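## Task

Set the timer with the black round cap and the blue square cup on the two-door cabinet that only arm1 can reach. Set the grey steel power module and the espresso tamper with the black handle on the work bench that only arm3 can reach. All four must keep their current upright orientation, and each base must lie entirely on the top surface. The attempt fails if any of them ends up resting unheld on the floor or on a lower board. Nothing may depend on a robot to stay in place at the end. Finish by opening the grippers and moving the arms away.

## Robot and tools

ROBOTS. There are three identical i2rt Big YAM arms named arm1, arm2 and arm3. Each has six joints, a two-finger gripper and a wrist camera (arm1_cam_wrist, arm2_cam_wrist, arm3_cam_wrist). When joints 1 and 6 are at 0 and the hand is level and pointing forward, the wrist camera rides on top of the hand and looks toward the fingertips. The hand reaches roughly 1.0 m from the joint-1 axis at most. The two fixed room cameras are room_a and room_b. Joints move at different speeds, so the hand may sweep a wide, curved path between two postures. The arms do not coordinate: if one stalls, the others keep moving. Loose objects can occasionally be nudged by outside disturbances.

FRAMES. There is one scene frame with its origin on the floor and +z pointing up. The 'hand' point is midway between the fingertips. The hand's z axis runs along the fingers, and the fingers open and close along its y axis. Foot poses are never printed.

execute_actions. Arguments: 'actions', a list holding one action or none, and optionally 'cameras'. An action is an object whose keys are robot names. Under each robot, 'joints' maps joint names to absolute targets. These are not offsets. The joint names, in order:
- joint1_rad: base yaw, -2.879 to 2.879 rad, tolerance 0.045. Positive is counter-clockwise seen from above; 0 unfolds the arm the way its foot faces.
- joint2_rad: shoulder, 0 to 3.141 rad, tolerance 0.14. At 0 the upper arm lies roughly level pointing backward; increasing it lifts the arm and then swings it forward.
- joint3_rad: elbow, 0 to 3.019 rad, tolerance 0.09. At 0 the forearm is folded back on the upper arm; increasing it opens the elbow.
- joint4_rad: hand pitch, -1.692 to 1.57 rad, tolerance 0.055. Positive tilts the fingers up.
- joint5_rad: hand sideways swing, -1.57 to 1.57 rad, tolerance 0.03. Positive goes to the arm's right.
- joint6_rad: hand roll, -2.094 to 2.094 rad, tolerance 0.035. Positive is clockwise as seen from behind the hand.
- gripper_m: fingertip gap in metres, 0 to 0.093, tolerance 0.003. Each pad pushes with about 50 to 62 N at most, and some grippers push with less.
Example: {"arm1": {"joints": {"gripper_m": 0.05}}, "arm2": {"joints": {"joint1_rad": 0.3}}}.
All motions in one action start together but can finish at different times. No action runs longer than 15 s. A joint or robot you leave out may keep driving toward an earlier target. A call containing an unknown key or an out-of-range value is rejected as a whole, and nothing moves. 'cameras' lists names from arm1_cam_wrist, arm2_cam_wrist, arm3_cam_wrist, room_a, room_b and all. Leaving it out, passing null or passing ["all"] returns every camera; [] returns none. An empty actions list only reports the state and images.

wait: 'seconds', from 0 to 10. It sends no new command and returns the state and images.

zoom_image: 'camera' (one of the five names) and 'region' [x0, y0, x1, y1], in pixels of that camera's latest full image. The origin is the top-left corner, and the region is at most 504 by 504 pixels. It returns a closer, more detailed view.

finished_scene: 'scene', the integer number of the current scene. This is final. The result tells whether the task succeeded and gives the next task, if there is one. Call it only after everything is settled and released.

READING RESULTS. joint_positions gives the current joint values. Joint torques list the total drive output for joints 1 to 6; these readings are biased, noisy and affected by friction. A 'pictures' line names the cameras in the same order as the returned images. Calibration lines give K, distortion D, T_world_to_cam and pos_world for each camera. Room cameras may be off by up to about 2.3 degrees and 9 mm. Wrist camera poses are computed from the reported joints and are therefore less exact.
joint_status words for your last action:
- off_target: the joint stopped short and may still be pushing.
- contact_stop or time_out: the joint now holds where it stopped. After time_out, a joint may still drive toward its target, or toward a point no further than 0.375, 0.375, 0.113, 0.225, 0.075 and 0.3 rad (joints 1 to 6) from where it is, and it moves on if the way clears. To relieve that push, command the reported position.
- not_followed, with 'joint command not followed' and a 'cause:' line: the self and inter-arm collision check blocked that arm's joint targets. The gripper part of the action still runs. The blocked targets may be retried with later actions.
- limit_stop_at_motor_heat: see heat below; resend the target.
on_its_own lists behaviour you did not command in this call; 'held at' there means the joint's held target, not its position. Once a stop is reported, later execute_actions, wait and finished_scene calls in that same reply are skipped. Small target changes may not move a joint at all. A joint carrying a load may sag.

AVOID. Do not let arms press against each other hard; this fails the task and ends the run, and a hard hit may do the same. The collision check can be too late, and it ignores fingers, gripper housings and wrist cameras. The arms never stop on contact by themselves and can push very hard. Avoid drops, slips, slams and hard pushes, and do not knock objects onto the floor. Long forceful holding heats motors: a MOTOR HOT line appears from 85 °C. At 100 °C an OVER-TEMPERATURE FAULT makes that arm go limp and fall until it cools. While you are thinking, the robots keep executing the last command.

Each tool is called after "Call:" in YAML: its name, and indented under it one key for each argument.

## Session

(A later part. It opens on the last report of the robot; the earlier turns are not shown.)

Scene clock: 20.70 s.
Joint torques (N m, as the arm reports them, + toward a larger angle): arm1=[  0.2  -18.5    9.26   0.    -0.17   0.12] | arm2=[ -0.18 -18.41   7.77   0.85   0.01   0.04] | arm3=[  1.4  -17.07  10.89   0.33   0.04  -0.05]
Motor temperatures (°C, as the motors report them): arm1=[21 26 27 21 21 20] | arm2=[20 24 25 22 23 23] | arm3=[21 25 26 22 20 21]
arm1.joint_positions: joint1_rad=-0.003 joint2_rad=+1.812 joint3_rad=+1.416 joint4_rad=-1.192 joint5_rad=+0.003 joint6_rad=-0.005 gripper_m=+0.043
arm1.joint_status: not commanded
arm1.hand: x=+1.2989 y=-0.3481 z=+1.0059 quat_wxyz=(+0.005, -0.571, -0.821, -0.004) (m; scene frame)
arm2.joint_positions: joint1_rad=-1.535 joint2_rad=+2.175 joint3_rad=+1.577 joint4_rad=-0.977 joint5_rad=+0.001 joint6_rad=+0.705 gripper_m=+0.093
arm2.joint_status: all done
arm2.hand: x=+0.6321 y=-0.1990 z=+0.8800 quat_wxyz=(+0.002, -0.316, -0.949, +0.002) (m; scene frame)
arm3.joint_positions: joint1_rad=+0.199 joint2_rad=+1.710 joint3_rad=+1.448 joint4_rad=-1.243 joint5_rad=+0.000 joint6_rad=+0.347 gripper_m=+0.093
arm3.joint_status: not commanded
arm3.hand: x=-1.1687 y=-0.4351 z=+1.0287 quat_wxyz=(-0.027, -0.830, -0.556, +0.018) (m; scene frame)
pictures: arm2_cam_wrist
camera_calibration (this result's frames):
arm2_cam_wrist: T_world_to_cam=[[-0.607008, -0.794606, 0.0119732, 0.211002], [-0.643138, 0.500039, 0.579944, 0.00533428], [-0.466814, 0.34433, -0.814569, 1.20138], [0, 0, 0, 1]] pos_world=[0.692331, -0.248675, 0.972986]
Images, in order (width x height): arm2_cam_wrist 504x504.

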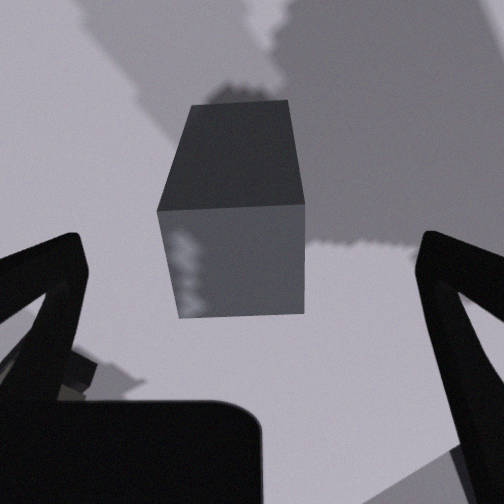

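Call:
execute_actions:
  actions:
    - {"arm2":{"joints":{"joint1_rad":-1.508,"joint2_rad":2.235,"joint3_rad":1.55,"joint4_rad":-0.85}}}
  cameras: ["arm2_cam_wrist"]

Call:
execute_actions:
  actions:
    - {"arm2":{"joints":{"gripper_m":0.02}}}
  cameras: ["arm2_cam_wrist"]

Call:
execute_actions:
  actions:
    - {"arm2":{"joints":{"joint2_rad":1.93,"joint4_rad":-1.17}}}
  cameras: []

Call:
execute_actions:
  actions:
    - {"arm2":{"joints":{"joint1_rad":1.52}},"arm1":{"joints":{"joint1_rad":-1.33}}}
  cameras: []

Call:
execute_actions:
  actions:
    - {"arm2":{"joints":{"joint2_rad":2.19,"joint4_rad":-0.87}},"arm1":{"joints":{"joint2_rad":2.06,"joint4_rad":-0.89}}}
  cameras: ["arm1_cam_wrist","room_b"]

Scene clock: 21.93 s.
Joint torques (N m, as the arm reports them, + toward a larger angle): arm1=[  0.24 -18.45   9.24  -0.01  -0.18   0.12] | arm2=[ -0.6  -18.36   6.84   1.     0.01   0.14] | arm3=[  1.54 -17.32  11.     0.23   0.05  -0.06]
Motor temperatures (°C, as the motors report them): arm1=[21 26 27 21 21 20] | arm2=[20 24 25 22 23 23] | arm3=[21 25 26 22 20 21]
arm1.joint_positions: joint1_rad=-0.003 joint2_rad=+1.812 joint3_rad=+1.416 joint4_rad=-1.192 joint5_rad=+0.003 joint6_rad=-0.005 gripper_m=+0.043
arm1.joint_status: not commanded
arm1.hand: x=+1.2989 y=-0.3481 z=+1.0059 quat_wxyz=(+0.005, -0.571, -0.821, -0.004) (m; scene frame)
arm2.joint_positions: joint1_rad=-1.510 joint2_rad=+2.241 joint3_rad=+1.540 joint4_rad=-0.867 joint5_rad=+0.001 joint6_rad=+0.705 gripper_m=+0.093
arm2.joint_status: all done
arm2.hand: x=+0.6266 y=-0.1842 z=+0.8302 quat_wxyz=(-0.001, -0.304, -0.953, +0.000) (m; scene frame)
arm3.joint_positions: joint1_rad=+0.199 joint2_rad=+1.710 joint3_rad=+1.448 joint4_rad=-1.243 joint5_rad=+0.000 joint6_rad=+0.347 gripper_m=+0.093
arm3.joint_status: not commanded
arm3.hand: x=-1.1687 y=-0.4351 z=+1.0287 quat_wxyz=(-0.027, -0.830, -0.556, +0.018) (m; scene frame)
pictures: arm2_cam_wrist
camera_calibration (this result's frames):
arm2_cam_wrist: T_world_to_cam=[[-0.587497, -0.809196, 0.00696019, 0.209319], [-0.659537, 0.483789, 0.57529, 0.0344158], [-0.46889, 0.333391, -0.81792, 1.15523], [0, 0, 0, 1]] pos_world=[0.687348, -0.232413, 0.923628]
Images, in order (width x height): arm2_cam_wrist 504x504.

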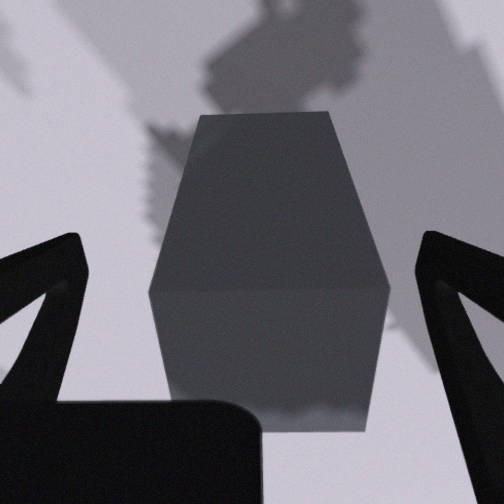

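Scene clock: 22.60 s.
Joint torques (N m, as the arm reports them, + toward a larger angle): arm1=[  0.21 -18.43   9.27  -0.03  -0.17   0.12] | arm2=[ -0.81 -17.63   7.04   0.9   -0.03   0.08] | arm3=[  1.7  -16.86  11.03   0.31   0.03  -0.01]
Motor temperatures (°C, as the motors report them): arm1=[21 26 27 21 21 20] | arm2=[20 24 25 22 23 23] | arm3=[21 25 26 22 20 21]
arm1.joint_positions: joint1_rad=-0.003 joint2_rad=+1.812 joint3_rad=+1.416 joint4_rad=-1.192 joint5_rad=+0.003 joint6_rad=-0.005 gripper_m=+0.043
arm1.joint_status: not commanded
arm1.hand: x=+1.2989 y=-0.3481 z=+1.0059 quat_wxyz=(+0.005, -0.571, -0.821, -0.004) (m; scene frame)
arm2.joint_positions: joint1_rad=-1.510 joint2_rad=+2.241 joint3_rad=+1.540 joint4_rad=-0.865 joint5_rad=+0.001 joint6_rad=+0.706 gripper_m=+0.039
arm2.joint_status: gripper_m off_target (ended at +0.039, target +0.020)
arm2.hand: x=+0.6270 y=-0.1841 z=+0.8302 quat_wxyz=(-0.002, -0.305, -0.952, +0.000) (m; scene frame)
arm3.joint_positions: joint1_rad=+0.199 joint2_rad=+1.710 joint3_rad=+1.448 joint4_rad=-1.243 joint5_rad=+0.000 joint6_rad=+0.347 gripper_m=+0.093
arm3.joint_status: not commanded
arm3.hand: x=-1.1687 y=-0.4351 z=+1.0287 quat_wxyz=(-0.027, -0.830, -0.556, +0.018) (m; scene frame)
pictures: arm2_cam_wrist
camera_calibration (this result's frames):
arm2_cam_wrist: T_world_to_cam=[[-0.588432, -0.808525, 0.00595537, 0.211109], [-0.659858, 0.484465, 0.574352, 0.0357507], [-0.467263, 0.334038, -0.818586, 1.15505], [0, 0, 0, 1]] pos_world=[0.687524, -0.232462, 0.923714]
Images, in order (width x height): arm2_cam_wrist 504x504.

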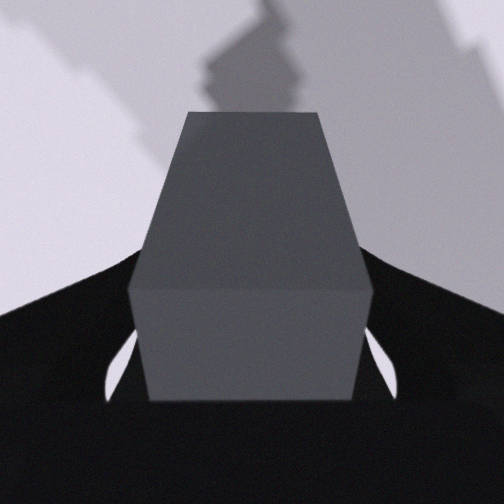

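Scene clock: 24.10 s.
Joint torques (N m, as the arm reports them, + toward a larger angle): arm1=[  0.22 -18.52   9.26  -0.01  -0.18   0.12] | arm2=[ -0.55 -17.39   9.16  -0.22   0.     0.1 ] | arm3=[  2.25 -16.8   10.99   0.23   0.05  -0.02]
Motor temperatures (°C, as the motors report them): arm1=[21 26 27 21 21 20] | arm2=[20 24 25 22 23 23] | arm3=[21 25 26 22 20 21]
arm1.joint_positions: joint1_rad=-0.003 joint2_rad=+1.812 joint3_rad=+1.416 joint4_rad=-1.192 joint5_rad=+0.003 joint6_rad=-0.005 gripper_m=+0.043
arm1.joint_status: not commanded
arm1.hand: x=+1.2989 y=-0.3481 z=+1.0059 quat_wxyz=(+0.005, -0.571, -0.821, -0.004) (m; scene frame)
arm2.joint_positions: joint1_rad=-1.510 joint2_rad=+1.948 joint3_rad=+1.526 joint4_rad=-1.155 joint5_rad=+0.001 joint6_rad=+0.706 gripper_m=+0.039
arm2.joint_status: all done
arm2.hand: x=+0.5953 y=-0.1868 z=+0.9925 quat_wxyz=(+0.003, -0.305, -0.952, +0.002) (m; scene frame)
arm3.joint_positions: joint1_rad=+0.199 joint2_rad=+1.710 joint3_rad=+1.448 joint4_rad=-1.243 joint5_rad=+0.000 joint6_rad=+0.347 gripper_m=+0.093
arm3.joint_status: not commanded
arm3.hand: x=-1.1687 y=-0.4351 z=+1.0287 quat_wxyz=(-0.027, -0.830, -0.556, +0.018) (m; scene frame)
pictures: none
No camera images: the call's "cameras" was empty. Leave "cameras" out to get every camera's image.

Scene clock: 26.83 s.
Joint torques (N m, as the arm reports them, + toward a larger angle): arm1=[  0.07 -18.53   9.21  -0.02  -0.19   0.12] | arm2=[ -1.21 -16.85   9.01  -0.55   0.1    0.08] | arm3=[  1.58 -17.25  10.95   0.44   0.04  -0.08]
Motor temperatures (°C, as the motors report them): arm1=[21 26 27 21 21 20] | arm2=[20 24 25 22 23 23] | arm3=[21 25 27 22 20 21]
arm1.joint_positions: joint1_rad=-1.333 joint2_rad=+1.812 joint3_rad=+1.416 joint4_rad=-1.192 joint5_rad=+0.003 joint6_rad=-0.004 gripper_m=+0.043
arm1.joint_status: all done
arm1.hand: x=+0.6816 y=-0.1471 z=+1.0017 quat_wxyz=(+0.001, -0.956, -0.294, -0.011) (m; scene frame)
arm2.joint_positions: joint1_rad=+1.526 joint2_rad=+1.948 joint3_rad=+1.526 joint4_rad=-1.155 joint5_rad=-0.002 joint6_rad=+0.707 gripper_m=+0.039
arm2.joint_status: all done
arm2.hand: x=-0.5452 y=-0.2253 z=+0.9938 quat_wxyz=(+0.001, +0.935, -0.355, +0.003) (m; scene frame)
arm3.joint_positions: joint1_rad=+0.199 joint2_rad=+1.710 joint3_rad=+1.448 joint4_rad=-1.243 joint5_rad=+0.000 joint6_rad=+0.347 gripper_m=+0.093
arm3.joint_status: not commanded
arm3.hand: x=-1.1687 y=-0.4351 z=+1.0287 quat_wxyz=(-0.027, -0.830, -0.556, +0.018) (m; scene frame)
pictures: none
No camera images: the call's "cameras" was empty. Leave "cameras" out to get every camera's image.

Scene clock: 28.07 s.
Joint torques (N m, as the arm reports them, + toward a larger angle): arm1=[  0.14 -24.13   8.06   0.75  -0.18   0.11] | arm2=[ -1.45 -20.14   7.96   0.79   0.18   0.09] | arm3=[  1.19 -17.02  10.99   0.27   0.04  -0.06]
Motor temperatures (°C, as the motors report them): arm1=[21 26 27 21 21 20] | arm2=[20 24 25 22 23 23] | arm3=[21 25 27 22 20 21]
arm1.joint_positions: joint1_rad=-1.333 joint2_rad=+2.104 joint3_rad=+1.416 joint4_rad=-0.899 joint5_rad=+0.003 joint6_rad=-0.004 gripper_m=+0.043
arm1.joint_status: all done
arm1.hand: x=+0.6516 y=-0.1685 z=+0.8465 quat_wxyz=(+0.001, -0.956, -0.294, -0.010) (m; scene frame)
arm2.joint_positions: joint1_rad=+1.526 joint2_rad=+2.221 joint3_rad=+1.525 joint4_rad=-0.887 joint5_rad=-0.003 joint6_rad=+0.707 gripper_m=+0.039
arm2.joint_status: all done
arm2.hand: x=-0.5691 y=-0.2251 z=+0.8386 quat_wxyz=(+0.000, +0.935, -0.355, +0.006) (m; scene frame)
arm3.joint_positions: joint1_rad=+0.199 joint2_rad=+1.710 joint3_rad=+1.448 joint4_rad=-1.243 joint5_rad=+0.000 joint6_rad=+0.347 gripper_m=+0.093
arm3.joint_status: not commanded
arm3.hand: x=-1.1687 y=-0.4351 z=+1.0287 quat_wxyz=(-0.027, -0.830, -0.556, +0.018) (m; scene frame)
pictures: arm1_cam_wrist, room_b
camera_calibration (this result's frames):
arm1_cam_wrist: T_world_to_cam=[[-0.55613, 0.83107, 0.00654882, 0.500417], [0.660627, 0.437266, 0.610222, -0.866532], [0.504273, 0.343689, -0.792204, 0.527217], [0, 0, 0, 1]] pos_world=[0.58489, -0.218175, 0.943163]
Images, in order (width x height): arm1_cam_wrist 504x504, room_b 504x504.

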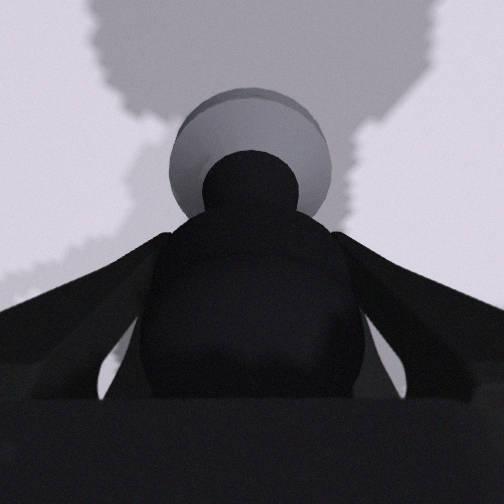

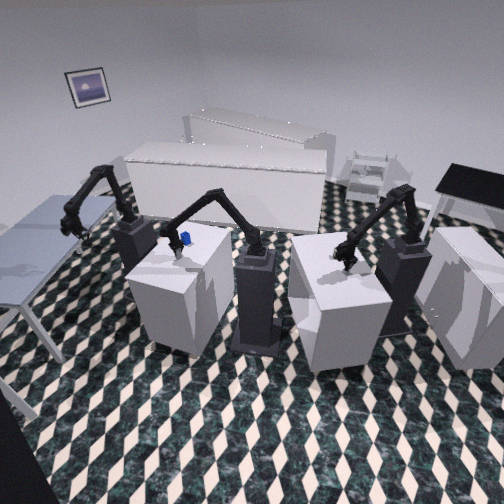

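Call:
execute_actions:
  actions:
    - {"arm2":{"joints":{"joint2_rad":2.24,"joint4_rad":-0.84}},"arm1":{"joints":{"joint2_rad":2.135,"joint4_rad":-0.85}}}
  cameras: ["arm1_cam_wrist"]

Scene clock: 29.03 s.
Joint torques (N m, as the arm reports them, + toward a larger angle): arm1=[ -0.08 -21.25   7.85   0.71  -0.15   0.11] | arm2=[ -1.   -17.96   7.96   0.75   0.19   0.15] | arm3=[  1.13 -17.03  10.86   0.33   0.08  -0.07]
Motor temperatures (°C, as the motors report them): arm1=[21 26 27 21 21 20] | arm2=[20 24 25 22 23 23] | arm3=[21 25 27 22 20 21]
arm1.joint_positions: joint1_rad=-1.333 joint2_rad=+2.145 joint3_rad=+1.416 joint4_rad=-0.858 joint5_rad=+0.002 joint6_rad=-0.004 gripper_m=+0.043
arm1.joint_status: all done
arm1.hand: x=+0.6505 y=-0.1695 z=+0.8240 quat_wxyz=(+0.001, -0.956, -0.294, -0.010) (m; scene frame)
arm2.joint_positions: joint1_rad=+1.526 joint2_rad=+2.240 joint3_rad=+1.525 joint4_rad=-0.856 joint5_rad=-0.003 joint6_rad=+0.707 gripper_m=+0.039
arm2.joint_status: all done
arm2.hand: x=-0.5726 y=-0.2250 z=+0.8280 quat_wxyz=(+0.002, +0.935, -0.355, +0.000) (m; scene frame)
arm3.joint_positions: joint1_rad=+0.199 joint2_rad=+1.710 joint3_rad=+1.448 joint4_rad=-1.243 joint5_rad=+0.000 joint6_rad=+0.347 gripper_m=+0.093
arm3.joint_status: not commanded
arm3.hand: x=-1.1687 y=-0.4351 z=+1.0287 quat_wxyz=(-0.027, -0.830, -0.556, +0.018) (m; scene frame)
pictures: arm1_cam_wrist
camera_calibration (this result's frames):
arm1_cam_wrist: T_world_to_cam=[[-0.55612, 0.831082, 0.00578605, 0.501458], [0.660373, 0.437641, 0.610227, -0.851386], [0.504616, 0.34318, -0.792206, 0.509958], [0, 0, 0, 1]] pos_world=[0.58377, -0.219158, 0.920629]
Images, in order (width x height): arm1_cam_wrist 504x504.

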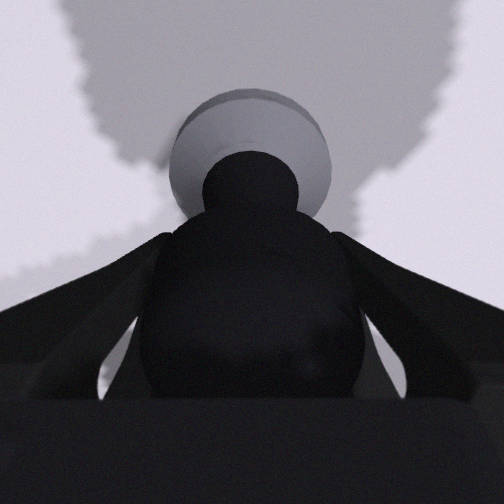

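Call:
execute_actions:
  actions:
    - {"arm2":{"joints":{"gripper_m":0.093}},"arm1":{"joints":{"gripper_m":0.093}}}
  cameras: ["arm1_cam_wrist"]

Call:
execute_actions:
  actions:
    - {"arm2":{"joints":{"joint2_rad":2.08,"joint3_rad":1.6,"joint4_rad":-1.08}},"arm1":{"joints":{"joint2_rad":2.02,"joint3_rad":1.47,"joint4_rad":-1.01}}}
  cameras: []

Call:
execute_actions:
  actions:
    - {"arm2":{"joints":{"joint1_rad":1.21,"joint2_rad":2.22,"joint3_rad":1.8,"joint4_rad":-1.12,"joint6_rad":0.22}},"arm1":{"joints":{"joint1_rad":-1.652,"joint6_rad":0.1}}}
  cameras: ["arm1_cam_wrist","arm2_cam_wrist"]

Scene clock: 30.00 s.
Joint torques (N m, as the arm reports them, + toward a larger angle): arm1=[  0.16 -21.15   7.84   0.73  -0.15   0.11] | arm2=[ -1.62 -17.43   8.01   0.91   0.18   0.05] | arm3=[  1.28 -17.09  10.88   0.29   0.07  -0.03]
Motor temperatures (°C, as the motors report them): arm1=[21 26 27 21 21 20] | arm2=[20 24 25 22 23 23] | arm3=[21 26 27 22 20 21]
arm1.joint_positions: joint1_rad=-1.333 joint2_rad=+2.145 joint3_rad=+1.416 joint4_rad=-0.858 joint5_rad=+0.002 joint6_rad=-0.004 gripper_m=+0.093
arm1.joint_status: all done
arm1.hand: x=+0.6505 y=-0.1695 z=+0.8240 quat_wxyz=(+0.001, -0.956, -0.294, -0.010) (m; scene frame)
arm2.joint_positions: joint1_rad=+1.526 joint2_rad=+2.240 joint3_rad=+1.525 joint4_rad=-0.856 joint5_rad=-0.003 joint6_rad=+0.707 gripper_m=+0.093
arm2.joint_status: all done
arm2.hand: x=-0.5726 y=-0.2250 z=+0.8280 quat_wxyz=(+0.002, +0.935, -0.355, +0.000) (m; scene frame)
arm3.joint_positions: joint1_rad=+0.199 joint2_rad=+1.710 joint3_rad=+1.448 joint4_rad=-1.243 joint5_rad=+0.000 joint6_rad=+0.347 gripper_m=+0.093
arm3.joint_status: not commanded
arm3.hand: x=-1.1687 y=-0.4351 z=+1.0287 quat_wxyz=(-0.027, -0.830, -0.556, +0.018) (m; scene frame)
pictures: arm1_cam_wrist
camera_calibration (this result's frames):
arm1_cam_wrist: T_world_to_cam=[[-0.55612, 0.831082, 0.00578605, 0.501458], [0.660373, 0.437641, 0.610227, -0.851386], [0.504616, 0.34318, -0.792206, 0.509958], [0, 0, 0, 1]] pos_world=[0.58377, -0.219158, 0.920629]
Images, in order (width x height): arm1_cam_wrist 504x504.

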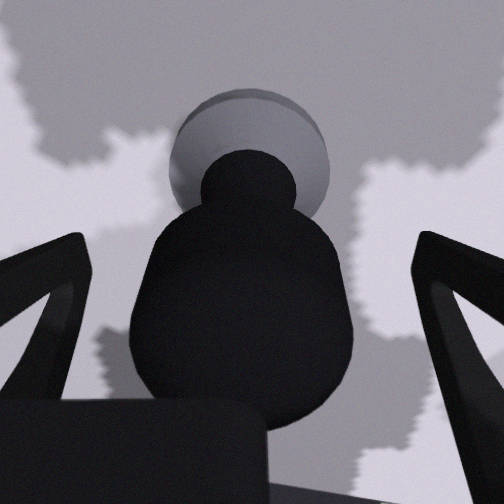

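Scene clock: 31.27 s.
Joint torques (N m, as the arm reports them, + toward a larger angle): arm1=[  0.14 -19.32   9.03  -0.03  -0.14   0.11] | arm2=[ -1.72 -16.75   8.97  -0.28   0.17   0.06] | arm3=[  1.03 -17.01  10.95   0.26   0.08  -0.02]
Motor temperatures (°C, as the motors report them): arm1=[21 26 27 21 21 20] | arm2=[20 24 26 22 23 23] | arm3=[21 26 27 22 20 21]
arm1.joint_positions: joint1_rad=-1.333 joint2_rad=+2.018 joint3_rad=+1.441 joint4_rad=-1.001 joint5_rad=+0.002 joint6_rad=-0.004 gripper_m=+0.093
arm1.joint_status: all done
arm1.hand: x=+0.6501 y=-0.1692 z=+0.9011 quat_wxyz=(+0.000, -0.956, -0.294, -0.006) (m; scene frame)
arm2.joint_positions: joint1_rad=+1.526 joint2_rad=+2.073 joint3_rad=+1.577 joint4_rad=-1.065 joint5_rad=-0.003 joint6_rad=+0.707 gripper_m=+0.093
arm2.joint_status: all done
arm2.hand: x=-0.5759 y=-0.2249 z=+0.9410 quat_wxyz=(+0.004, +0.935, -0.355, -0.005) (m; scene frame)
arm3.joint_positions: joint1_rad=+0.199 joint2_rad=+1.710 joint3_rad=+1.448 joint4_rad=-1.243 joint5_rad=+0.000 joint6_rad=+0.347 gripper_m=+0.093
arm3.joint_status: not commanded
arm3.hand: x=-1.1687 y=-0.4351 z=+1.0287 quat_wxyz=(-0.027, -0.830, -0.556, +0.018) (m; scene frame)
pictures: none
No camera images: the call's "cameras" was empty. Leave "cameras" out to get every camera's image.

Scene clock: 32.87 s.
Joint torques (N m, as the arm reports them, + toward a larger angle): arm1=[  0.34 -19.41   8.98  -0.06  -0.11   0.16] | arm2=[ -1.2  -19.51  10.75  -0.15  -0.1   -0.18] | arm3=[  1.44 -16.68  10.75   0.31   0.09  -0.06]
Motor temperatures (°C, as the motors report them): arm1=[21 26 27 21 21 20] | arm2=[20 25 26 22 23 23] | arm3=[21 26 27 22 20 21]
arm1.joint_positions: joint1_rad=-1.658 joint2_rad=+2.018 joint3_rad=+1.441 joint4_rad=-1.001 joint5_rad=+0.001 joint6_rad=+0.093 gripper_m=+0.093
arm1.joint_status: all done
arm1.hand: x=+0.5741 y=-0.0031 z=+0.9001 quat_wxyz=(-0.001, -0.996, -0.087, -0.007) (m; scene frame)
arm2.joint_positions: joint1_rad=+1.217 joint2_rad=+2.232 joint3_rad=+1.756 joint4_rad=-1.107 joint5_rad=+0.001 joint6_rad=+0.235 gripper_m=+0.093
arm2.joint_status: all done
arm2.hand: x=-0.5839 y=-0.0278 z=+0.9051 quat_wxyz=(+0.000, +0.961, -0.278, +0.006) (m; scene frame)
arm3.joint_positions: joint1_rad=+0.199 joint2_rad=+1.710 joint3_rad=+1.448 joint4_rad=-1.243 joint5_rad=+0.000 joint6_rad=+0.347 gripper_m=+0.093
arm3.joint_status: not commanded
arm3.hand: x=-1.1687 y=-0.4351 z=+1.0287 quat_wxyz=(-0.027, -0.830, -0.556, +0.018) (m; scene frame)
pictures: arm1_cam_wrist, arm2_cam_wrist
camera_calibration (this result's frames):
arm1_cam_wrist: T_world_to_cam=[[-0.166555, 0.986003, 0.00754847, 0.0954588], [0.786194, 0.128175, 0.604541, -0.98832], [0.595112, 0.106624, -0.796538, 0.502931], [0, 0, 0, 1]] pos_world=[0.49361, -0.0210691, 0.997363]
arm2_cam_wrist: T_world_to_cam=[[0.542186, 0.840201, 0.00981734, 0.327107], [0.677532, -0.444065, 0.586307, -0.137738], [0.496976, -0.311236, -0.810029, 1.13566], [0, 0, 0, 1]] pos_world=[-0.648426, 0.0174571, 0.997461]
Images, in order (width x height): arm1_cam_wrist 504x504, arm2_cam_wrist 504x504.

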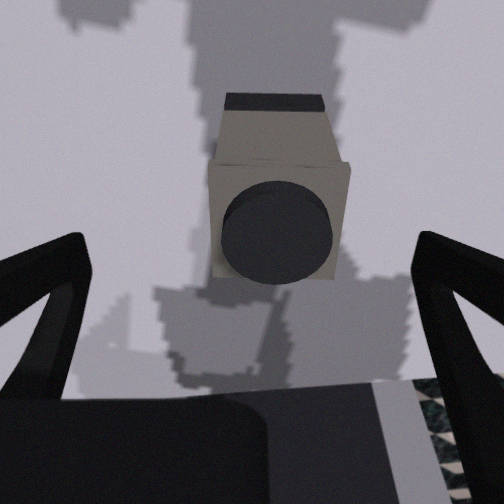

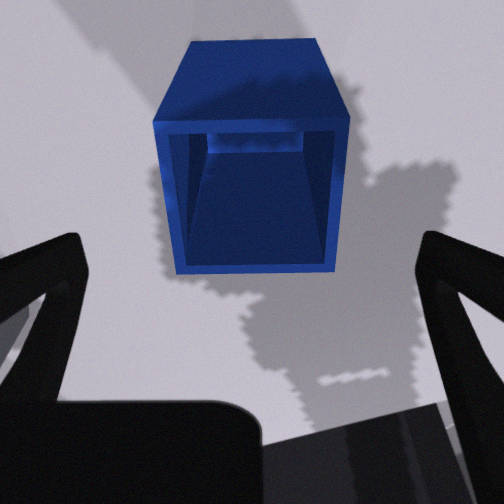

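Call:
execute_actions:
  actions:
    - {"arm2":{"joints":{"joint2_rad":2.31,"joint3_rad":1.74,"joint4_rad":-0.965}},"arm1":{"joints":{"joint1_rad":-1.685,"joint2_rad":2.1,"joint3_rad":1.35,"joint4_rad":-0.795}}}
  cameras: ["arm1_cam_wrist","arm2_cam_wrist"]

Call:
execute_actions:
  actions:
    - {"arm2":{"joints":{"gripper_m":0.035}},"arm1":{"joints":{"gripper_m":0.03}}}
  cameras: ["arm1_cam_wrist","arm2_cam_wrist"]

Scene clock: 34.10 s.
Joint torques (N m, as the arm reports them, + toward a larger angle): arm1=[ -1.31 -20.65   6.42   0.85  -0.1    0.15] | arm2=[ -1.23 -20.     7.65   1.17  -0.06  -0.16] | arm3=[  1.1  -17.56  10.97   0.32   0.06  -0.06]
Motor temperatures (°C, as the motors report them): arm1=[21 26 27 21 21 20] | arm2=[20 25 26 22 23 23] | arm3=[21 26 27 22 20 21]
arm1.joint_positions: joint1_rad=-1.672 joint2_rad=+2.112 joint3_rad=+1.340 joint4_rad=-0.805 joint5_rad=+0.001 joint6_rad=+0.093 gripper_m=+0.093
arm1.joint_status: all done
arm1.hand: x=+0.5895 y=+0.0090 z=+0.8199 quat_wxyz=(-0.001, -0.997, -0.080, -0.006) (m; scene frame)
arm2.joint_positions: joint1_rad=+1.217 joint2_rad=+2.321 joint3_rad=+1.728 joint4_rad=-0.982 joint5_rad=+0.001 joint6_rad=+0.235 gripper_m=+0.093
arm2.joint_status: all done
arm2.hand: x=-0.5846 y=-0.0277 z=+0.8402 quat_wxyz=(+0.000, +0.961, -0.278, +0.002) (m; scene frame)
arm3.joint_positions: joint1_rad=+0.199 joint2_rad=+1.710 joint3_rad=+1.448 joint4_rad=-1.243 joint5_rad=+0.000 joint6_rad=+0.347 gripper_m=+0.093
arm3.joint_status: not commanded
arm3.hand: x=-1.1687 y=-0.4351 z=+1.0287 quat_wxyz=(-0.027, -0.830, -0.556, +0.018) (m; scene frame)
pictures: arm1_cam_wrist, arm2_cam_wrist
camera_calibration (this result's frames):
arm1_cam_wrist: T_world_to_cam=[[-0.152223, 0.988318, 0.00743322, 0.0783434], [0.789057, 0.116996, 0.603076, -0.953942], [0.595161, 0.0976671, -0.797649, 0.429553], [0, 0, 0, 1]] pos_world=[0.508987, -0.00777366, 0.91735]
arm2_cam_wrist: T_world_to_cam=[[0.541932, 0.840383, 0.00805657, 0.329316], [0.681703, -0.445171, 0.580607, -0.0919335], [0.491519, -0.309157, -0.814144, 1.08381], [0, 0, 0, 1]] pos_world=[-0.648508, 0.0173892, 0.933101]
Images, in order (width x height): arm1_cam_wrist 504x504, arm2_cam_wrist 504x504.

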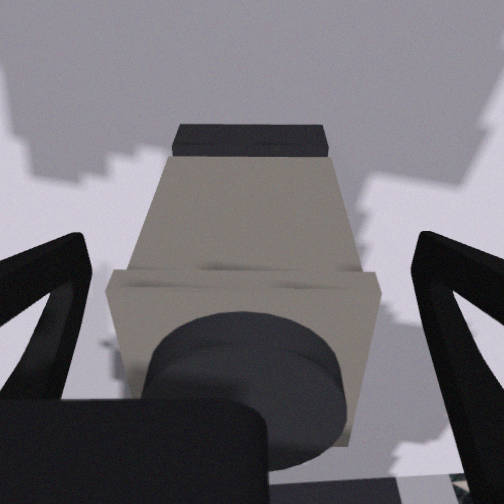

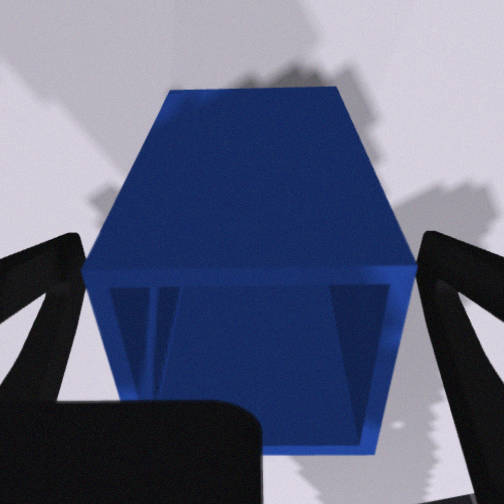

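Scene clock: 34.73 s.
Joint torques (N m, as the arm reports them, + toward a larger angle): arm1=[ -1.17 -20.53   6.5    0.82  -0.08   0.15] | arm2=[ -0.68 -19.79   7.71   0.88  -0.06  -0.17] | arm3=[  1.24 -17.2   11.     0.39   0.07  -0.04]
Motor temperatures (°C, as the motors report them): arm1=[21 26 27 21 21 20] | arm2=[20 25 26 22 23 23] | arm3=[21 26 27 22 20 21]
arm1.joint_positions: joint1_rad=-1.672 joint2_rad=+2.112 joint3_rad=+1.340 joint4_rad=-0.805 joint5_rad=+0.001 joint6_rad=+0.093 gripper_m=+0.045
arm1.joint_status: gripper_m off_target (ended at +0.045, target +0.030)
arm1.hand: x=+0.5895 y=+0.0090 z=+0.8199 quat_wxyz=(-0.001, -0.997, -0.080, -0.005) (m; scene frame)
arm2.joint_positions: joint1_rad=+1.217 joint2_rad=+2.321 joint3_rad=+1.728 joint4_rad=-0.981 joint5_rad=+0.001 joint6_rad=+0.235 gripper_m=+0.052
arm2.joint_status: gripper_m off_target (ended at +0.052, target +0.035)
arm2.hand: x=-0.5848 y=-0.0276 z=+0.8402 quat_wxyz=(+0.000, +0.961, -0.278, +0.002) (m; scene frame)
arm3.joint_positions: joint1_rad=+0.199 joint2_rad=+1.710 joint3_rad=+1.448 joint4_rad=-1.243 joint5_rad=+0.000 joint6_rad=+0.347 gripper_m=+0.093
arm3.joint_status: not commanded
arm3.hand: x=-1.1687 y=-0.4351 z=+1.0287 quat_wxyz=(-0.027, -0.830, -0.556, +0.018) (m; scene frame)
pictures: arm1_cam_wrist, arm2_cam_wrist
camera_calibration (this result's frames):
arm1_cam_wrist: T_world_to_cam=[[-0.151841, 0.988377, 0.00739899, 0.0781555], [0.789324, 0.116749, 0.602774, -0.953775], [0.594904, 0.0973662, -0.797877, 0.42995], [0, 0, 0, 1]] pos_world=[0.508926, -0.00775743, 0.91738]
arm2_cam_wrist: T_world_to_cam=[[0.541618, 0.840588, 0.00787038, 0.32934], [0.682292, -0.445053, 0.580005, -0.090932], [0.491048, -0.308771, -0.814575, 1.08401], [0, 0, 0, 1]] pos_world=[-0.648636, 0.0174026, 0.933157]
Images, in order (width x height): arm1_cam_wrist 504x504, arm2_cam_wrist 504x504.

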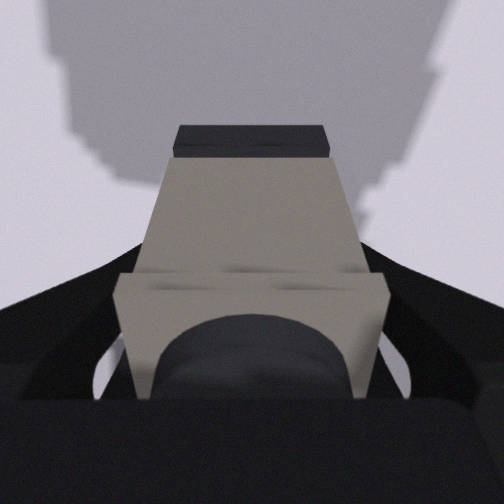

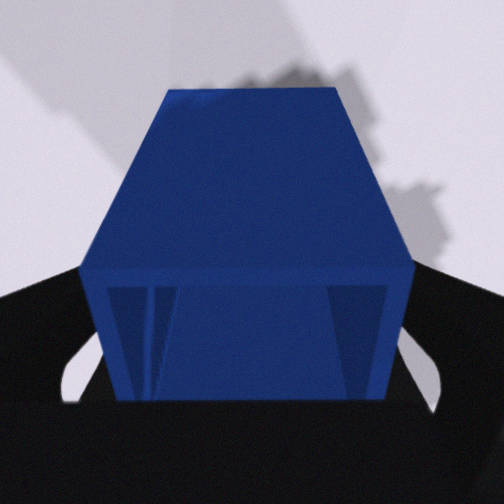

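Call:
execute_actions:
  actions:
    - {"arm2":{"joints":{"joint2_rad":2.1,"joint4_rad":-1.2}},"arm1":{"joints":{"joint2_rad":1.88,"joint3_rad":1.52,"joint4_rad":-1.19}}}
  cameras: []

Call:
execute_actions:
  actions:
    - {"arm2":{"joints":{"joint1_rad":-1.2}},"arm1":{"joints":{"joint1_rad":1.55}},"arm3":{"joints":{"joint1_rad":1.308,"joint6_rad":0.21,"joint3_rad":1.6}}}
  cameras: []

Call:
execute_actions:
  actions:
    - {"arm2":{"joints":{"joint2_rad":2.27,"joint4_rad":-0.975}},"arm1":{"joints":{"joint2_rad":2.17,"joint4_rad":-0.85}},"arm3":{"joints":{"joint2_rad":2.15,"joint3_rad":1.86,"joint4_rad":-1.2}}}
  cameras: ["arm3_cam_wrist","room_b"]

Scene clock: 36.33 s.
Joint torques (N m, as the arm reports them, + toward a larger angle): arm1=[ -1.16 -18.45   8.79  -0.02  -0.09   0.14] | arm2=[ -1.16 -19.2    9.3   -0.48  -0.03  -0.16] | arm3=[  1.62 -17.26  10.79   0.23   0.06  -0.07]
Motor temperatures (°C, as the motors report them): arm1=[21 26 27 21 21 20] | arm2=[20 25 26 22 23 23] | arm3=[21 26 27 22 20 21]
arm1.joint_positions: joint1_rad=-1.672 joint2_rad=+1.880 joint3_rad=+1.503 joint4_rad=-1.181 joint5_rad=+0.001 joint6_rad=+0.093 gripper_m=+0.045
arm1.joint_status: all done
arm1.hand: x=+0.5764 y=+0.0064 z=+0.9960 quat_wxyz=(-0.002, -0.997, -0.080, +0.003) (m; scene frame)
arm2.joint_positions: joint1_rad=+1.217 joint2_rad=+2.106 joint3_rad=+1.718 joint4_rad=-1.184 joint5_rad=+0.001 joint6_rad=+0.235 gripper_m=+0.052
arm2.joint_status: all done
arm2.hand: x=-0.5671 y=-0.0335 z=+0.9700 quat_wxyz=(+0.000, +0.961, -0.278, +0.000) (m; scene frame)
arm3.joint_positions: joint1_rad=+0.199 joint2_rad=+1.710 joint3_rad=+1.448 joint4_rad=-1.243 joint5_rad=+0.000 joint6_rad=+0.347 gripper_m=+0.093
arm3.joint_status: not commanded
arm3.hand: x=-1.1687 y=-0.4351 z=+1.0287 quat_wxyz=(-0.027, -0.830, -0.556, +0.018) (m; scene frame)
pictures: none
No camera images: the call's "cameras" was empty. Leave "cameras" out to get every camera's image.

Scene clock: 39.00 s.
Joint torques (N m, as the arm reports them, + toward a larger angle): arm1=[ -0.76 -18.6    8.82   0.01   0.02   0.14] | arm2=[ -0.25 -18.99   9.37  -0.19   0.01  -0.12] | arm3=[  1.47 -17.43  14.15   0.56   0.03  -0.31]
Motor temperatures (°C, as the motors report them): arm1=[21 26 27 21 21 20] | arm2=[20 25 26 22 23 23] | arm3=[21 26 28 22 20 21]
arm1.joint_positions: joint1_rad=+1.557 joint2_rad=+1.881 joint3_rad=+1.503 joint4_rad=-1.181 joint5_rad=-0.001 joint6_rad=+0.095 gripper_m=+0.045
arm1.joint_status: all done
arm1.hand: x=+1.6461 y=+0.3333 z=+1.0007 quat_wxyz=(-0.008, +0.123, -0.992, +0.000) (m; scene frame)
arm2.joint_positions: joint1_rad=-1.203 joint2_rad=+2.106 joint3_rad=+1.718 joint4_rad=-1.184 joint5_rad=+0.001 joint6_rad=+0.233 gripper_m=+0.053
arm2.joint_status: all done
arm2.hand: x=+0.6049 y=+0.0043 z=+0.9687 quat_wxyz=(+0.001, +0.081, -0.997, +0.001) (m; scene frame)
arm3.joint_positions: joint1_rad=+1.310 joint2_rad=+1.713 joint3_rad=+1.562 joint4_rad=-1.247 joint5_rad=+0.000 joint6_rad=+0.223 gripper_m=+0.093
arm3.joint_status: all done
arm3.hand: x=-0.6528 y=-0.1804 z=+1.0745 quat_wxyz=(-0.087, -0.354, -0.931, +0.011) (m; scene frame)
pictures: none
No camera images: the call's "cameras" was empty. Leave "cameras" out to get every camera's image.

Scene clock: 40.53 s.
Joint torques (N m, as the arm reports them, + toward a larger angle): arm1=[ -0.79 -24.11   7.73   0.93   0.02   0.12] | arm2=[ -1.25 -21.01   8.83   0.88   0.06  -0.13] | arm3=[  0.46 -23.33  13.31   0.64   0.04  -0.3 ]
Motor temperatures (°C, as the motors report them): arm1=[21 26 27 21 21 20] | arm2=[20 25 26 22 23 23] | arm3=[21 26 28 22 20 21]
arm1.joint_positions: joint1_rad=+1.557 joint2_rad=+2.201 joint3_rad=+1.500 joint4_rad=-0.861 joint5_rad=-0.001 joint6_rad=+0.095 gripper_m=+0.045
arm1.joint_status: all done
arm1.hand: x=+1.6795 y=+0.3442 z=+0.8216 quat_wxyz=(-0.007, +0.123, -0.992, +0.001) (m; scene frame)
arm2.joint_positions: joint1_rad=-1.203 joint2_rad=+2.294 joint3_rad=+1.717 joint4_rad=-0.992 joint5_rad=+0.000 joint6_rad=+0.232 gripper_m=+0.053
arm2.joint_status: all done
arm2.hand: x=+0.6206 y=+0.0109 z=+0.8524 quat_wxyz=(+0.000, +0.081, -0.997, +0.000) (m; scene frame)
arm3.joint_positions: joint1_rad=+1.310 joint2_rad=+2.167 joint3_rad=+1.821 joint4_rad=-1.202 joint5_rad=+0.000 joint6_rad=+0.223 gripper_m=+0.093
arm3.joint_status: all done
arm3.hand: x=-0.5708 y=-0.2252 z=+0.9090 quat_wxyz=(-0.013, -0.355, -0.935, +0.001) (m; scene frame)
pictures: arm3_cam_wrist, room_b
camera_calibration (this result's frames):
arm3_cam_wrist: T_world_to_cam=[[-0.658613, -0.752423, -0.00945495, -0.538263], [-0.62191, 0.537213, 0.569763, -0.745681], [-0.423624, 0.381134, -0.821754, 0.713061], [0, 0, 0, 1]] pos_world=[-0.516184, -0.276183, 1.00573]
Images, in order (width x height): arm3_cam_wrist 504x504, room_b 504x504.

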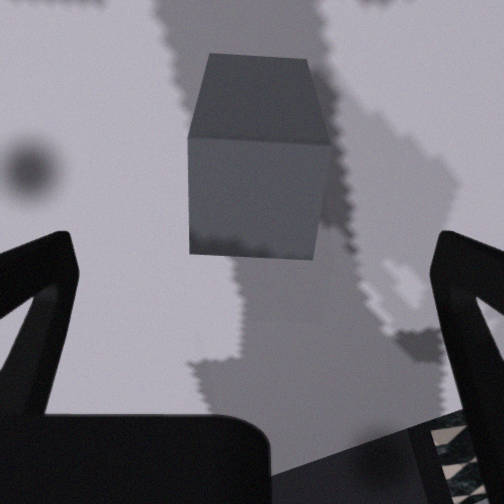

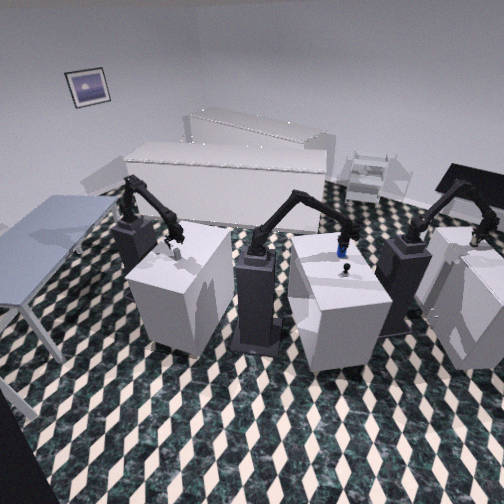

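Call:
execute_actions:
  actions:
    - {"arm2":{"joints":{"joint2_rad":2.315,"joint4_rad":-0.96}},"arm1":{"joints":{"joint2_rad":2.235,"joint4_rad":-0.835}},"arm3":{"joints":{"joint2_rad":2.24,"joint3_rad":1.78,"joint4_rad":-1.08,"joint6_rad":0.28}}}
  cameras: ["arm3_cam_wrist"]

Scene clock: 41.67 s.
Joint torques (N m, as the arm reports them, + toward a larger angle): arm1=[ -0.84 -20.68   7.58   0.84   0.02   0.13] | arm2=[ -0.57 -19.36   8.46   1.11   0.1   -0.13] | arm3=[  1.35 -23.54   9.51   0.87   0.1   -0.05]
Motor temperatures (°C, as the motors report them): arm1=[21 27 27 21 21 20] | arm2=[20 25 26 22 23 23] | arm3=[21 26 28 22 20 21]
arm1.joint_positions: joint1_rad=+1.557 joint2_rad=+2.232 joint3_rad=+1.500 joint4_rad=-0.845 joint5_rad=-0.001 joint6_rad=+0.095 gripper_m=+0.045
arm1.joint_status: all done
arm1.hand: x=+1.6763 y=+0.3429 z=+0.8038 quat_wxyz=(+0.001, +0.123, -0.992, +0.002) (m; scene frame)
arm2.joint_positions: joint1_rad=-1.203 joint2_rad=+2.313 joint3_rad=+1.717 joint4_rad=-0.978 joint5_rad=+0.000 joint6_rad=+0.232 gripper_m=+0.053
arm2.joint_status: all done
arm2.hand: x=+0.6202 y=+0.0107 z=+0.8410 quat_wxyz=(+0.002, +0.081, -0.997, +0.001) (m; scene frame)
arm3.joint_positions: joint1_rad=+1.310 joint2_rad=+2.263 joint3_rad=+1.773 joint4_rad=-1.089 joint5_rad=+0.000 joint6_rad=+0.265 gripper_m=+0.093
arm3.joint_status: all done
arm3.hand: x=-0.5749 y=-0.2228 z=+0.8317 quat_wxyz=(+0.003, -0.374, -0.927, -0.001) (m; scene frame)
pictures: arm3_cam_wrist
camera_calibration (this result's frames):
arm3_cam_wrist: T_world_to_cam=[[-0.689173, -0.724593, -0.00248964, -0.557056], [-0.583586, 0.553016, 0.594644, -0.700592], [-0.429498, 0.411265, -0.803985, 0.635431], [0, 0, 0, 1]] pos_world=[-0.519847, -0.277531, 0.926092]
Images, in order (width x height): arm3_cam_wrist 504x504.

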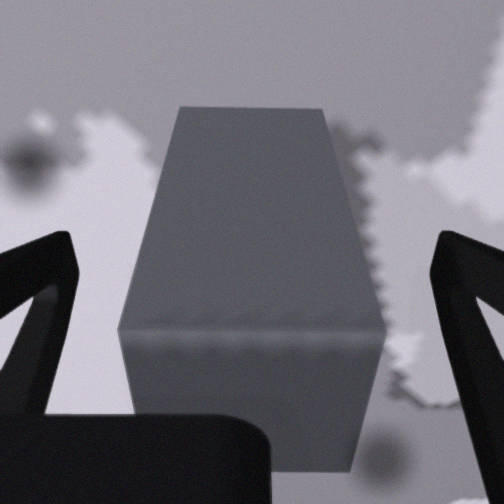

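Call:
execute_actions:
  actions:
    - {"arm2":{"joints":{"gripper_m":0.093}},"arm1":{"joints":{"gripper_m":0.093}},"arm3":{"joints":{"gripper_m":0.02}}}
  cameras: ["arm1_cam_wrist"]

Call:
execute_actions:
  actions:
    - {"arm2":{"joints":{"joint2_rad":2.2,"joint4_rad":-1.11}},"arm1":{"joints":{"joint2_rad":1.88,"joint4_rad":-1.19}},"arm3":{"joints":{"joint2_rad":2.08,"joint4_rad":-1.25}}}
  cameras: []

Call:
execute_actions:
  actions:
    - {"arm2":{"joints":{"joint1_rad":-1.495,"joint6_rad":0}},"arm1":{"joints":{"joint1_rad":0.1,"joint2_rad":1.75,"joint3_rad":1.3,"joint4_rad":-1.1}},"arm3":{"joints":{"joint1_rad":-1.2}}}
  cameras: ["arm2_cam_wrist","room_a"]

Scene clock: 42.73 s.
Joint torques (N m, as the arm reports them, + toward a larger angle): arm1=[ -0.9  -21.13   7.58   0.89   0.01   0.12] | arm2=[ -0.24 -19.72   8.61   1.03   0.02  -0.15] | arm3=[  1.37 -24.51   9.38   0.75   0.11  -0.06]
Motor temperatures (°C, as the motors report them): arm1=[21 27 27 21 21 20] | arm2=[20 25 26 22 23 23] | arm3=[21 26 28 22 20 21]
arm1.joint_positions: joint1_rad=+1.557 joint2_rad=+2.232 joint3_rad=+1.500 joint4_rad=-0.845 joint5_rad=-0.001 joint6_rad=+0.095 gripper_m=+0.093
arm1.joint_status: all done
arm1.hand: x=+1.6763 y=+0.3429 z=+0.8038 quat_wxyz=(+0.001, +0.123, -0.992, +0.002) (m; scene frame)
arm2.joint_positions: joint1_rad=-1.203 joint2_rad=+2.313 joint3_rad=+1.717 joint4_rad=-0.978 joint5_rad=+0.000 joint6_rad=+0.232 gripper_m=+0.093
arm2.joint_status: all done
arm2.hand: x=+0.6202 y=+0.0107 z=+0.8410 quat_wxyz=(+0.002, +0.081, -0.997, +0.001) (m; scene frame)
arm3.joint_positions: joint1_rad=+1.310 joint2_rad=+2.263 joint3_rad=+1.773 joint4_rad=-1.087 joint5_rad=+0.000 joint6_rad=+0.266 gripper_m=+0.040
arm3.joint_status: gripper_m off_target (ended at +0.040, target +0.020)
arm3.hand: x=-0.5745 y=-0.2230 z=+0.8317 quat_wxyz=(+0.002, -0.375, -0.927, -0.001) (m; scene frame)
pictures: arm1_cam_wrist
camera_calibration (this result's frames):
arm1_cam_wrist: T_world_to_cam=[[0.236122, -0.971621, 0.0141137, -0.0703341], [-0.782734, -0.181572, 0.59528, 0.902702], [-0.575824, -0.151606, -0.803394, 1.79027], [0, 0, 0, 1]] pos_world=[1.75406, 0.366982, 0.901921]
Images, in order (width x height): arm1_cam_wrist 504x504.

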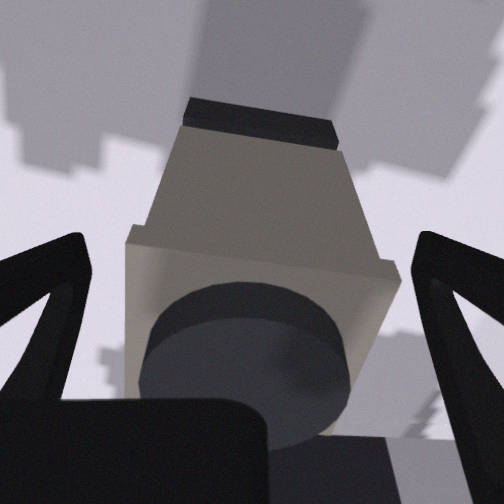

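Scene clock: 44.10 s.
Joint torques (N m, as the arm reports them, + toward a larger angle): arm1=[ -0.85 -17.63   8.88   0.03   0.02   0.13] | arm2=[ -0.54 -18.43   9.03  -0.36   0.    -0.14] | arm3=[  1.6  -21.73  10.94   0.11   0.05  -0.07]
Motor temperatures (°C, as the motors report them): arm1=[21 27 27 21 21 20] | arm2=[20 25 26 22 23 23] | arm3=[21 26 28 22 20 21]
arm1.joint_positions: joint1_rad=+1.557 joint2_rad=+1.873 joint3_rad=+1.501 joint4_rad=-1.181 joint5_rad=-0.001 joint6_rad=+0.095 gripper_m=+0.093
arm1.joint_status: all done
arm1.hand: x=+1.6459 y=+0.3332 z=+1.0042 quat_wxyz=(-0.011, +0.123, -0.992, +0.000) (m; scene frame)
arm2.joint_positions: joint1_rad=-1.203 joint2_rad=+2.192 joint3_rad=+1.717 joint4_rad=-1.094 joint5_rad=+0.000 joint6_rad=+0.232 gripper_m=+0.093
arm2.joint_status: all done
arm2.hand: x=+0.6149 y=+0.0086 z=+0.9160 quat_wxyz=(+0.000, +0.081, -0.997, +0.000) (m; scene frame)
arm3.joint_positions: joint1_rad=+1.310 joint2_rad=+2.093 joint3_rad=+1.765 joint4_rad=-1.243 joint5_rad=+0.000 joint6_rad=+0.266 gripper_m=+0.040
arm3.joint_status: all done
arm3.hand: x=-0.5923 y=-0.2134 z=+0.9342 quat_wxyz=(-0.001, -0.375, -0.927, -0.001) (m; scene frame)
pictures: none
No camera images: the call's "cameras" was empty. Leave "cameras" out to get every camera's image.

Scene clock: 46.57 s.
Joint torques (N m, as the arm reports them, + toward a larger angle): arm1=[ -0.13 -17.41   7.01   0.49  -0.05   0.12] | arm2=[ -2.21 -18.05   9.12  -0.39  -0.05  -0.18] | arm3=[  2.16 -22.32  10.85   0.14  -0.06  -0.03]
Motor temperatures (°C, as the motors report them): arm1=[21 27 27 21 21 20] | arm2=[20 25 26 22 23 23] | arm3=[21 27 28 22 20 21]
arm1.joint_positions: joint1_rad=+0.099 joint2_rad=+1.763 joint3_rad=+1.302 joint4_rad=-1.101 joint5_rad=+0.000 joint6_rad=+0.095 gripper_m=+0.093
arm1.joint_status: all done
arm1.hand: x=+1.3396 y=-0.3078 z=+0.9911 quat_wxyz=(-0.007, -0.570, -0.822, +0.002) (m; scene frame)
arm2.joint_positions: joint1_rad=-1.488 joint2_rad=+2.192 joint3_rad=+1.717 joint4_rad=-1.094 joint5_rad=+0.002 joint6_rad=+0.015 gripper_m=+0.093
arm2.joint_status: all done
arm2.hand: x=+0.6599 y=-0.1674 z=+0.9160 quat_wxyz=(-0.001, +0.047, -0.999, +0.001) (m; scene frame)
arm3.joint_positions: joint1_rad=-1.212 joint2_rad=+2.100 joint3_rad=+1.765 joint4_rad=-1.243 joint5_rad=+0.003 joint6_rad=+0.267 gripper_m=+0.040
arm3.joint_status: all done
arm3.hand: x=-1.7716 y=+0.0183 z=+0.9267 quat_wxyz=(+0.002, -0.997, +0.075, -0.005) (m; scene frame)
pictures: arm2_cam_wrist, room_a
camera_calibration (this result's frames):
arm2_cam_wrist: T_world_to_cam=[[0.08414, -0.996414, 0.00889349, -0.234426], [-0.814673, -0.0636484, 0.576418, 0.00862858], [-0.573785, -0.0557451, -0.817107, 1.23882], [0, 0, 0, 1]] pos_world=[0.737567, -0.163979, 1.00936]
Images, in order (width x height): arm2_cam_wrist 504x504, room_a 504x504.

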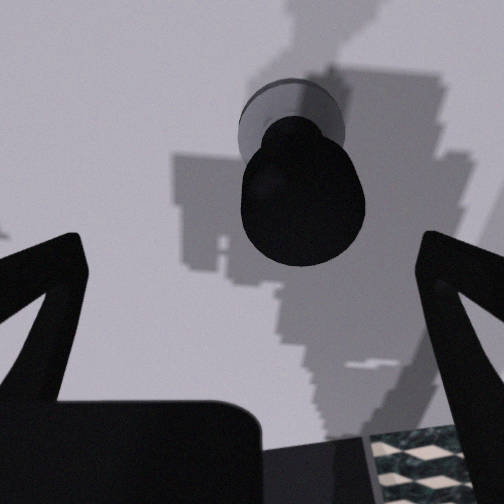

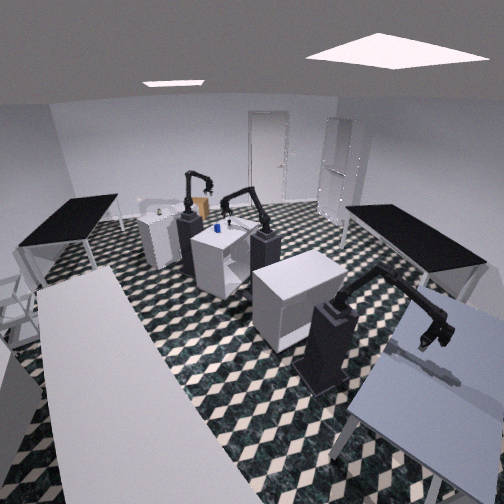

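Call:
execute_actions:
  actions:
    - {"arm2":{"joints":{"joint1_rad":-1.52,"joint2_rad":2.265,"joint3_rad":1.62,"joint4_rad":-0.89}},"arm3":{"joints":{"joint2_rad":2.22,"joint4_rad":-1.07}}}
  cameras: ["arm2_cam_wrist"]

Scene clock: 47.83 s.
Joint torques (N m, as the arm reports them, + toward a larger angle): arm1=[ -0.09 -17.42   7.04   0.47  -0.04   0.12] | arm2=[ -1.24 -19.93   7.34   1.03  -0.01  -0.17] | arm3=[  2.67 -25.61  10.22   0.86  -0.04  -0.02]
Motor temperatures (°C, as the motors report them): arm1=[21 27 27 21 21 20] | arm2=[20 25 26 22 23 23] | arm3=[21 27 28 22 20 21]
arm1.joint_positions: joint1_rad=+0.099 joint2_rad=+1.763 joint3_rad=+1.302 joint4_rad=-1.101 joint5_rad=+0.000 joint6_rad=+0.095 gripper_m=+0.093
arm1.joint_status: not commanded
arm1.hand: x=+1.3396 y=-0.3078 z=+0.9911 quat_wxyz=(-0.007, -0.570, -0.822, +0.002) (m; scene frame)
arm2.joint_positions: joint1_rad=-1.521 joint2_rad=+2.284 joint3_rad=+1.604 joint4_rad=-0.907 joint5_rad=+0.002 joint6_rad=+0.014 gripper_m=+0.093
arm2.joint_status: all done
arm2.hand: x=+0.6382 y=-0.1898 z=+0.8237 quat_wxyz=(+0.009, +0.031, -0.999, +0.001) (m; scene frame)
arm3.joint_positions: joint1_rad=-1.212 joint2_rad=+2.260 joint3_rad=+1.765 joint4_rad=-1.079 joint5_rad=+0.003 joint6_rad=+0.267 gripper_m=+0.040
arm3.joint_status: all done
arm3.hand: x=-1.7910 y=+0.0160 z=+0.8273 quat_wxyz=(+0.002, -0.997, +0.075, -0.003) (m; scene frame)
pictures: arm2_cam_wrist
camera_calibration (this result's frames):
arm2_cam_wrist: T_world_to_cam=[[0.0523299, -0.998586, 0.00937594, -0.234659], [-0.805646, -0.0366676, 0.591261, 0.029815], [-0.590082, -0.0384943, -0.806425, 1.15454], [0, 0, 0, 1]] pos_world=[0.717575, -0.18879, 0.915625]
Images, in order (width x height): arm2_cam_wrist 504x504.

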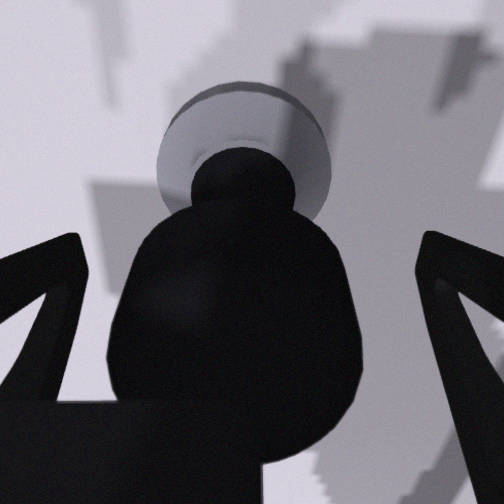

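Call:
execute_actions:
  actions:
    - {"arm2":{"joints":{"gripper_m":0.02}},"arm3":{"joints":{"joint2_rad":2.27,"joint4_rad":-1.055}}}
  cameras: ["arm3_cam_wrist"]

Scene clock: 48.80 s.
Joint torques (N m, as the arm reports them, + toward a larger angle): arm1=[  0.05 -17.25   7.03   0.5   -0.04   0.12] | arm2=[ -0.39 -19.25   7.45   0.9   -0.01  -0.17] | arm3=[  2.46 -23.33   9.88   0.73  -0.03  -0.06]
Motor temperatures (°C, as the motors report them): arm1=[21 27 27 21 21 20] | arm2=[20 25 26 22 23 23] | arm3=[21 27 28 22 20 21]
arm1.joint_positions: joint1_rad=+0.099 joint2_rad=+1.763 joint3_rad=+1.302 joint4_rad=-1.101 joint5_rad=+0.000 joint6_rad=+0.095 gripper_m=+0.093
arm1.joint_status: not commanded
arm1.hand: x=+1.3396 y=-0.3078 z=+0.9911 quat_wxyz=(-0.007, -0.570, -0.822, +0.002) (m; scene frame)
arm2.joint_positions: joint1_rad=-1.520 joint2_rad=+2.284 joint3_rad=+1.604 joint4_rad=-0.907 joint5_rad=+0.000 joint6_rad=+0.014 gripper_m=+0.042
arm2.joint_status: gripper_m off_target (ended at +0.042, target +0.020)
arm2.hand: x=+0.6383 y=-0.1893 z=+0.8237 quat_wxyz=(+0.008, +0.032, -0.999, +0.001) (m; scene frame)
arm3.joint_positions: joint1_rad=-1.212 joint2_rad=+2.281 joint3_rad=+1.765 joint4_rad=-1.062 joint5_rad=+0.002 joint6_rad=+0.267 gripper_m=+0.040
arm3.joint_status: all done
arm3.hand: x=-1.7911 y=+0.0159 z=+0.8139 quat_wxyz=(+0.002, -0.997, +0.075, -0.005) (m; scene frame)
pictures: arm3_cam_wrist
camera_calibration (this result's frames):
arm3_cam_wrist: T_world_to_cam=[[0.142849, 0.989741, 0.00247468, 0.236612], [0.793548, -0.116026, 0.597344, 0.943254], [0.591503, -0.0833661, -0.801981, 1.83555], [0, 0, 0, 1]] pos_world=[-1.86805, 0.0282798, 0.908044]
Images, in order (width x height): arm3_cam_wrist 504x504.

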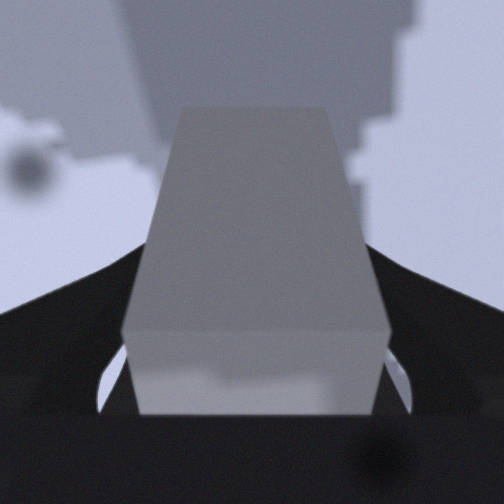

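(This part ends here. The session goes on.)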